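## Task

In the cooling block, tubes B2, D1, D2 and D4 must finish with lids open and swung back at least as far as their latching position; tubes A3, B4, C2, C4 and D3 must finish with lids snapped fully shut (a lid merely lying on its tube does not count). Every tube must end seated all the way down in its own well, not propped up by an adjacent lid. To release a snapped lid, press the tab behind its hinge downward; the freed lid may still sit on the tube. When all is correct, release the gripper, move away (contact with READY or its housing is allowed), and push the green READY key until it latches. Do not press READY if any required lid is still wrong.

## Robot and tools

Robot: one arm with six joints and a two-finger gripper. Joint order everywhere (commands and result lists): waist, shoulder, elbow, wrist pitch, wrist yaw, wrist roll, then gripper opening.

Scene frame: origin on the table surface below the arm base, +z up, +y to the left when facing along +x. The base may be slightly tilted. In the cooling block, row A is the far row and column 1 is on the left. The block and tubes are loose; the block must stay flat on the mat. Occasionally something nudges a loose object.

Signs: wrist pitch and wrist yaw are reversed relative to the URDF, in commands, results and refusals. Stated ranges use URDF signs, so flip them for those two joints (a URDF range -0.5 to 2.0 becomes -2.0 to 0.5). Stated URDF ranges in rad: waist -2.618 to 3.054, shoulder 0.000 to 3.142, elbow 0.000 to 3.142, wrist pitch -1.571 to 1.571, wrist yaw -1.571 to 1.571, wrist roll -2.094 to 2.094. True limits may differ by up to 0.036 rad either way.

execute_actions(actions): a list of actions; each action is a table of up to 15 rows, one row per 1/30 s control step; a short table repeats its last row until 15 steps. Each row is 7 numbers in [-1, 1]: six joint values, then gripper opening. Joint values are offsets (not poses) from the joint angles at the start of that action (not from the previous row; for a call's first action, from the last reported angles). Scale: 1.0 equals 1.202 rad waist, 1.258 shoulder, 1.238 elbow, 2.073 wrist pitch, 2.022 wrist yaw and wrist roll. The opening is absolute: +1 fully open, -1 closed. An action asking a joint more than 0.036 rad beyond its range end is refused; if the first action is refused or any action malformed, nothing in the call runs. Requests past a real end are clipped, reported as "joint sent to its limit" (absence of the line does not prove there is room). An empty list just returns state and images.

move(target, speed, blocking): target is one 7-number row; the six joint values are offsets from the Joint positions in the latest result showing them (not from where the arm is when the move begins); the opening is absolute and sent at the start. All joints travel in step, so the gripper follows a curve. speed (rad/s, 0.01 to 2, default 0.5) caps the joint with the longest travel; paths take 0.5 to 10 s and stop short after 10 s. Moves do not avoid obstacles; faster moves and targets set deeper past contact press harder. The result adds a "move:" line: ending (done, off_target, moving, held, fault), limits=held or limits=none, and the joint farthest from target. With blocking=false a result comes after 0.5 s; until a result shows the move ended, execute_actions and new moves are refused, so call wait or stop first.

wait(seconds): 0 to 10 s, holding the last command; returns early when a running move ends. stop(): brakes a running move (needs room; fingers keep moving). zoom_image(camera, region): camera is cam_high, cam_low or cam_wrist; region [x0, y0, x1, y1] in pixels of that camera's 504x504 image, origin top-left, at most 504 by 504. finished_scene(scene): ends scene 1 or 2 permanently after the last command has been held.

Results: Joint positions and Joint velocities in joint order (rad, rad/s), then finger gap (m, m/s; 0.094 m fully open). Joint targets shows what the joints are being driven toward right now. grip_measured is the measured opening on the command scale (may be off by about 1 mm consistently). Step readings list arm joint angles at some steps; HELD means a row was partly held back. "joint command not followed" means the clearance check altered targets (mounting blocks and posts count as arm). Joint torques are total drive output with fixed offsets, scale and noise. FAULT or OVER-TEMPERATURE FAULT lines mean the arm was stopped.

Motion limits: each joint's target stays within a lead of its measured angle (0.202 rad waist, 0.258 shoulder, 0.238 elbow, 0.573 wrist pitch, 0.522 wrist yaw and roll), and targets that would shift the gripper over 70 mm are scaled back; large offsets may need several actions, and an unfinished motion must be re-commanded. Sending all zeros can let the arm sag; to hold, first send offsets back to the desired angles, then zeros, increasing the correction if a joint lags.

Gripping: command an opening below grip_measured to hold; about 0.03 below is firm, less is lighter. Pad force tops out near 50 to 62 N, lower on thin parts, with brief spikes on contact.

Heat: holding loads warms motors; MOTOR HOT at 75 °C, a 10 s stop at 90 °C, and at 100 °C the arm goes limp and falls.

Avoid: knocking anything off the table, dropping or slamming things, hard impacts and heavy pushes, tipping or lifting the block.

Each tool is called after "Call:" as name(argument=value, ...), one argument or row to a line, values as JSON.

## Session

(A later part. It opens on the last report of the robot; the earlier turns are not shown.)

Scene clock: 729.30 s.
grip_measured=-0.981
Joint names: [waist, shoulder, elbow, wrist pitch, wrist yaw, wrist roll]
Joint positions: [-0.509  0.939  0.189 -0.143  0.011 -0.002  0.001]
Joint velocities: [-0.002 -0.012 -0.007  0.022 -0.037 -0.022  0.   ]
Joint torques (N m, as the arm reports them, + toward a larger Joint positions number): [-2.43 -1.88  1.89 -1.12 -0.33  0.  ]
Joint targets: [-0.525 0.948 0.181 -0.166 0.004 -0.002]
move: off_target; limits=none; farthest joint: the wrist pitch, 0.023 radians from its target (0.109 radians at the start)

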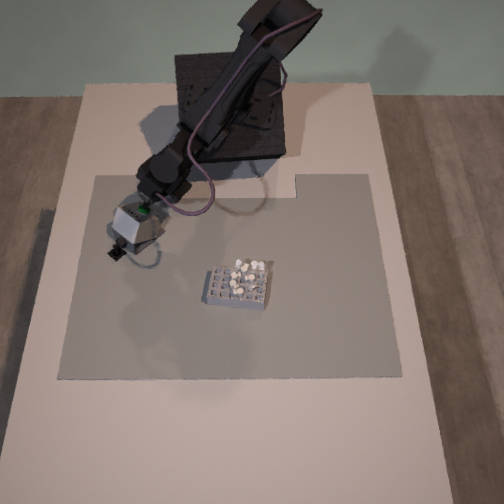

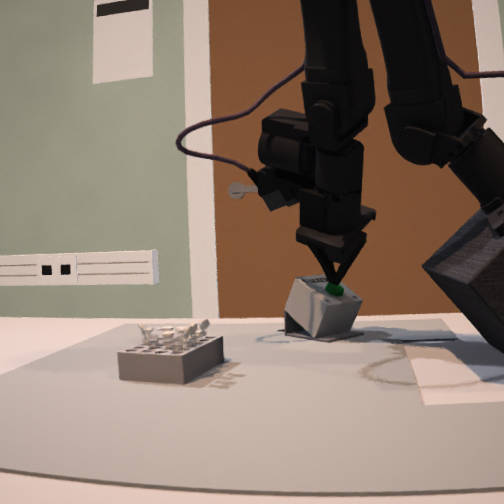

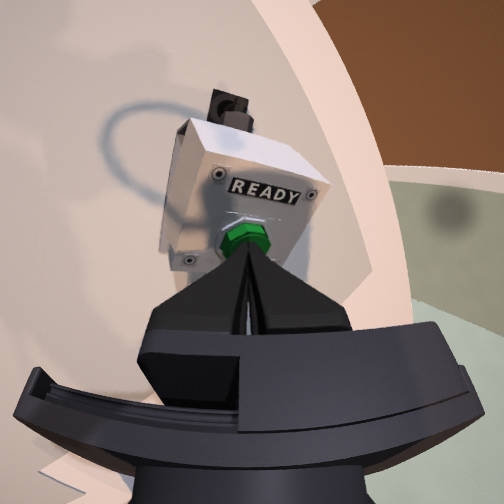

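Call:
move(
  target=[-0.013, 0.049, -0.007, -0.031, -0.003, 0.0, -1],
  speed=0.04,
)

Call:
zoom_image(
  camera="cam_low",
  region=[280, 240, 390, 330],
)

Call:
zoom_image(
  camera="cam_wrist",
  region=[170, 160, 330, 280],
)

Scene clock: 735.57 s.
grip_measured=-0.981
Joint names: [waist, shoulder, elbow, wrist pitch, wrist yaw, wrist roll]
Joint positions: [-0.509  0.986  0.189 -0.176  0.013 -0.002  0.001]
Joint velocities: [ 0.012 -0.002 -0.002  0.066  0.037  0.051 -0.   ]
Joint torques (N m, as the arm reports them, + toward a larger Joint positions number): [-2.55 -1.62  1.67 -1.19 -0.33 -0.01]
Joint targets: [-0.525 1.000 0.181 -0.206 0.005 -0.002]
move: off_target; limits=none; farthest joint: the wrist pitch, 0.031 radians from its target (0.064 radians at the start)

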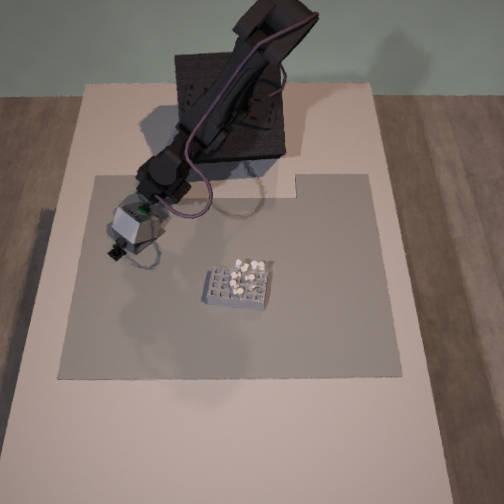

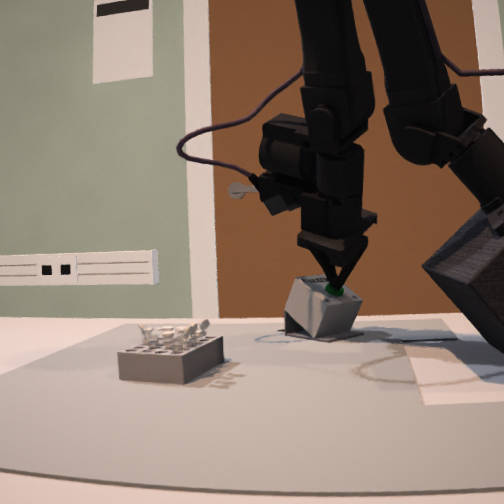

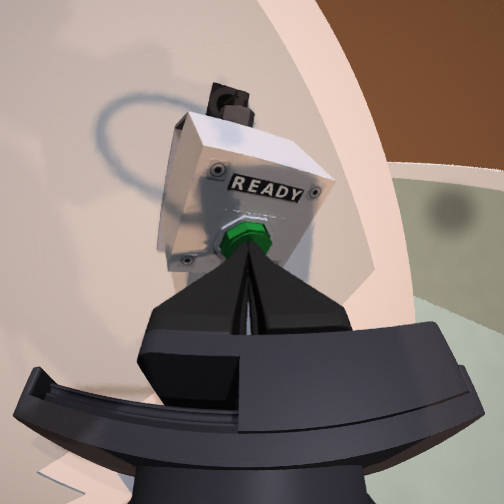

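Region (280, 240, 390, 330) of cam_low's 504x504 image, scaled by 4.582, with more detail than that image has; it fills the top 412 rows of this view, and the rest is white.

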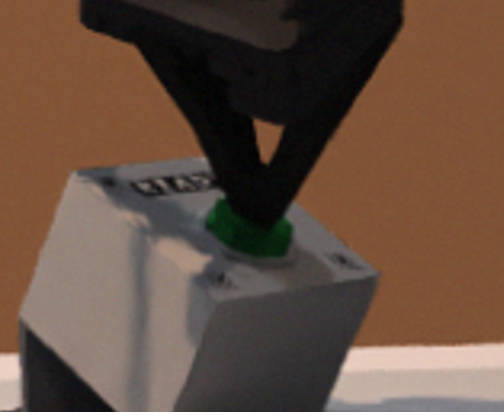

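Region (170, 160, 330, 280) of cam_wrist's 504x504 image, scaled by 3.150, with more detail than that image has; it fills the top 378 rows of this view, and the rest is white.

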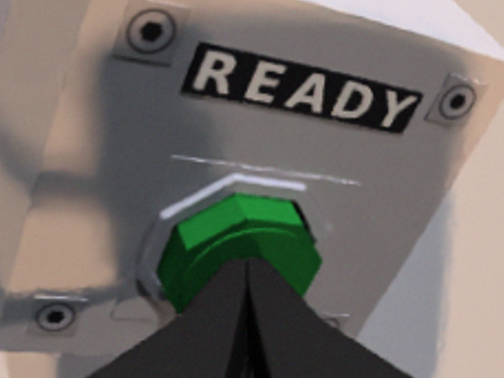

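In contact. Press further along the key axis.

Call:
move(
  target=[-0.013, 0.055, -0.007, -0.045, -0.004, 0.0, -1],
  speed=0.04,
)

Call:
zoom_image(
  camera="cam_low",
  region=[280, 240, 390, 330],
)

Call:
zoom_image(
  camera="cam_wrist",
  region=[170, 160, 330, 280],
)

Scene clock: 740.10 s.
grip_measured=-0.981
Joint names: [waist, shoulder, elbow, wrist pitch, wrist yaw, wrist roll]
Joint positions: [-0.509  1.009  0.189 -0.193  0.015 -0.002  0.001]
Joint velocities: [ 0.002 -0.002 -0.017 -0.007 -0.022 -0.007 -0.   ]
Joint torques (N m, as the arm reports them, + toward a larger Joint positions number): [-1.77 -2.09  1.94 -1.12 -0.32 -0.01]
move: unfinished (the scene ended)
The task's run has ended: the event that ends the task has happened. This ends this scene only. If you have not yet called finished_scene for this scene, call it to go on to the next scene.

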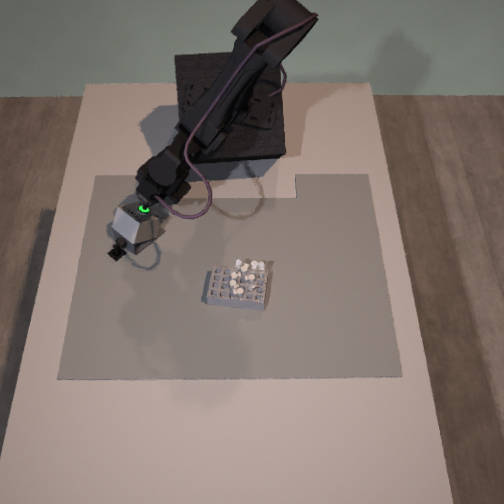

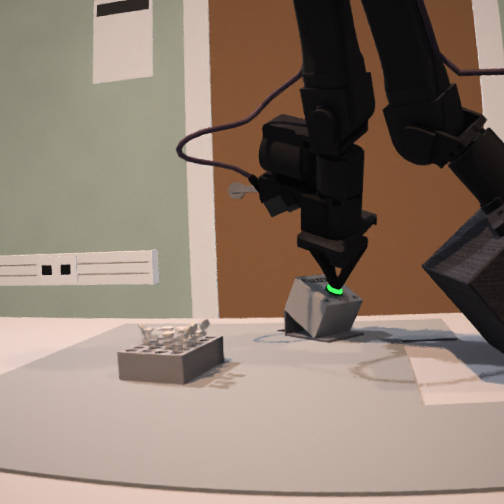

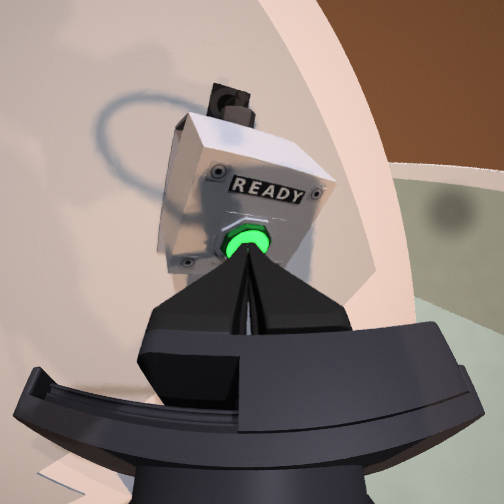

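This scene is finished. If you have not yet called finished_scene for this scene, call it to go on to the next scene.

This scene is finished. If you have not yet called finished_scene for this scene, call it to go on to the next scene.

Call:
finished_scene(
  scene=1,
)

The scene is finished: the task was done.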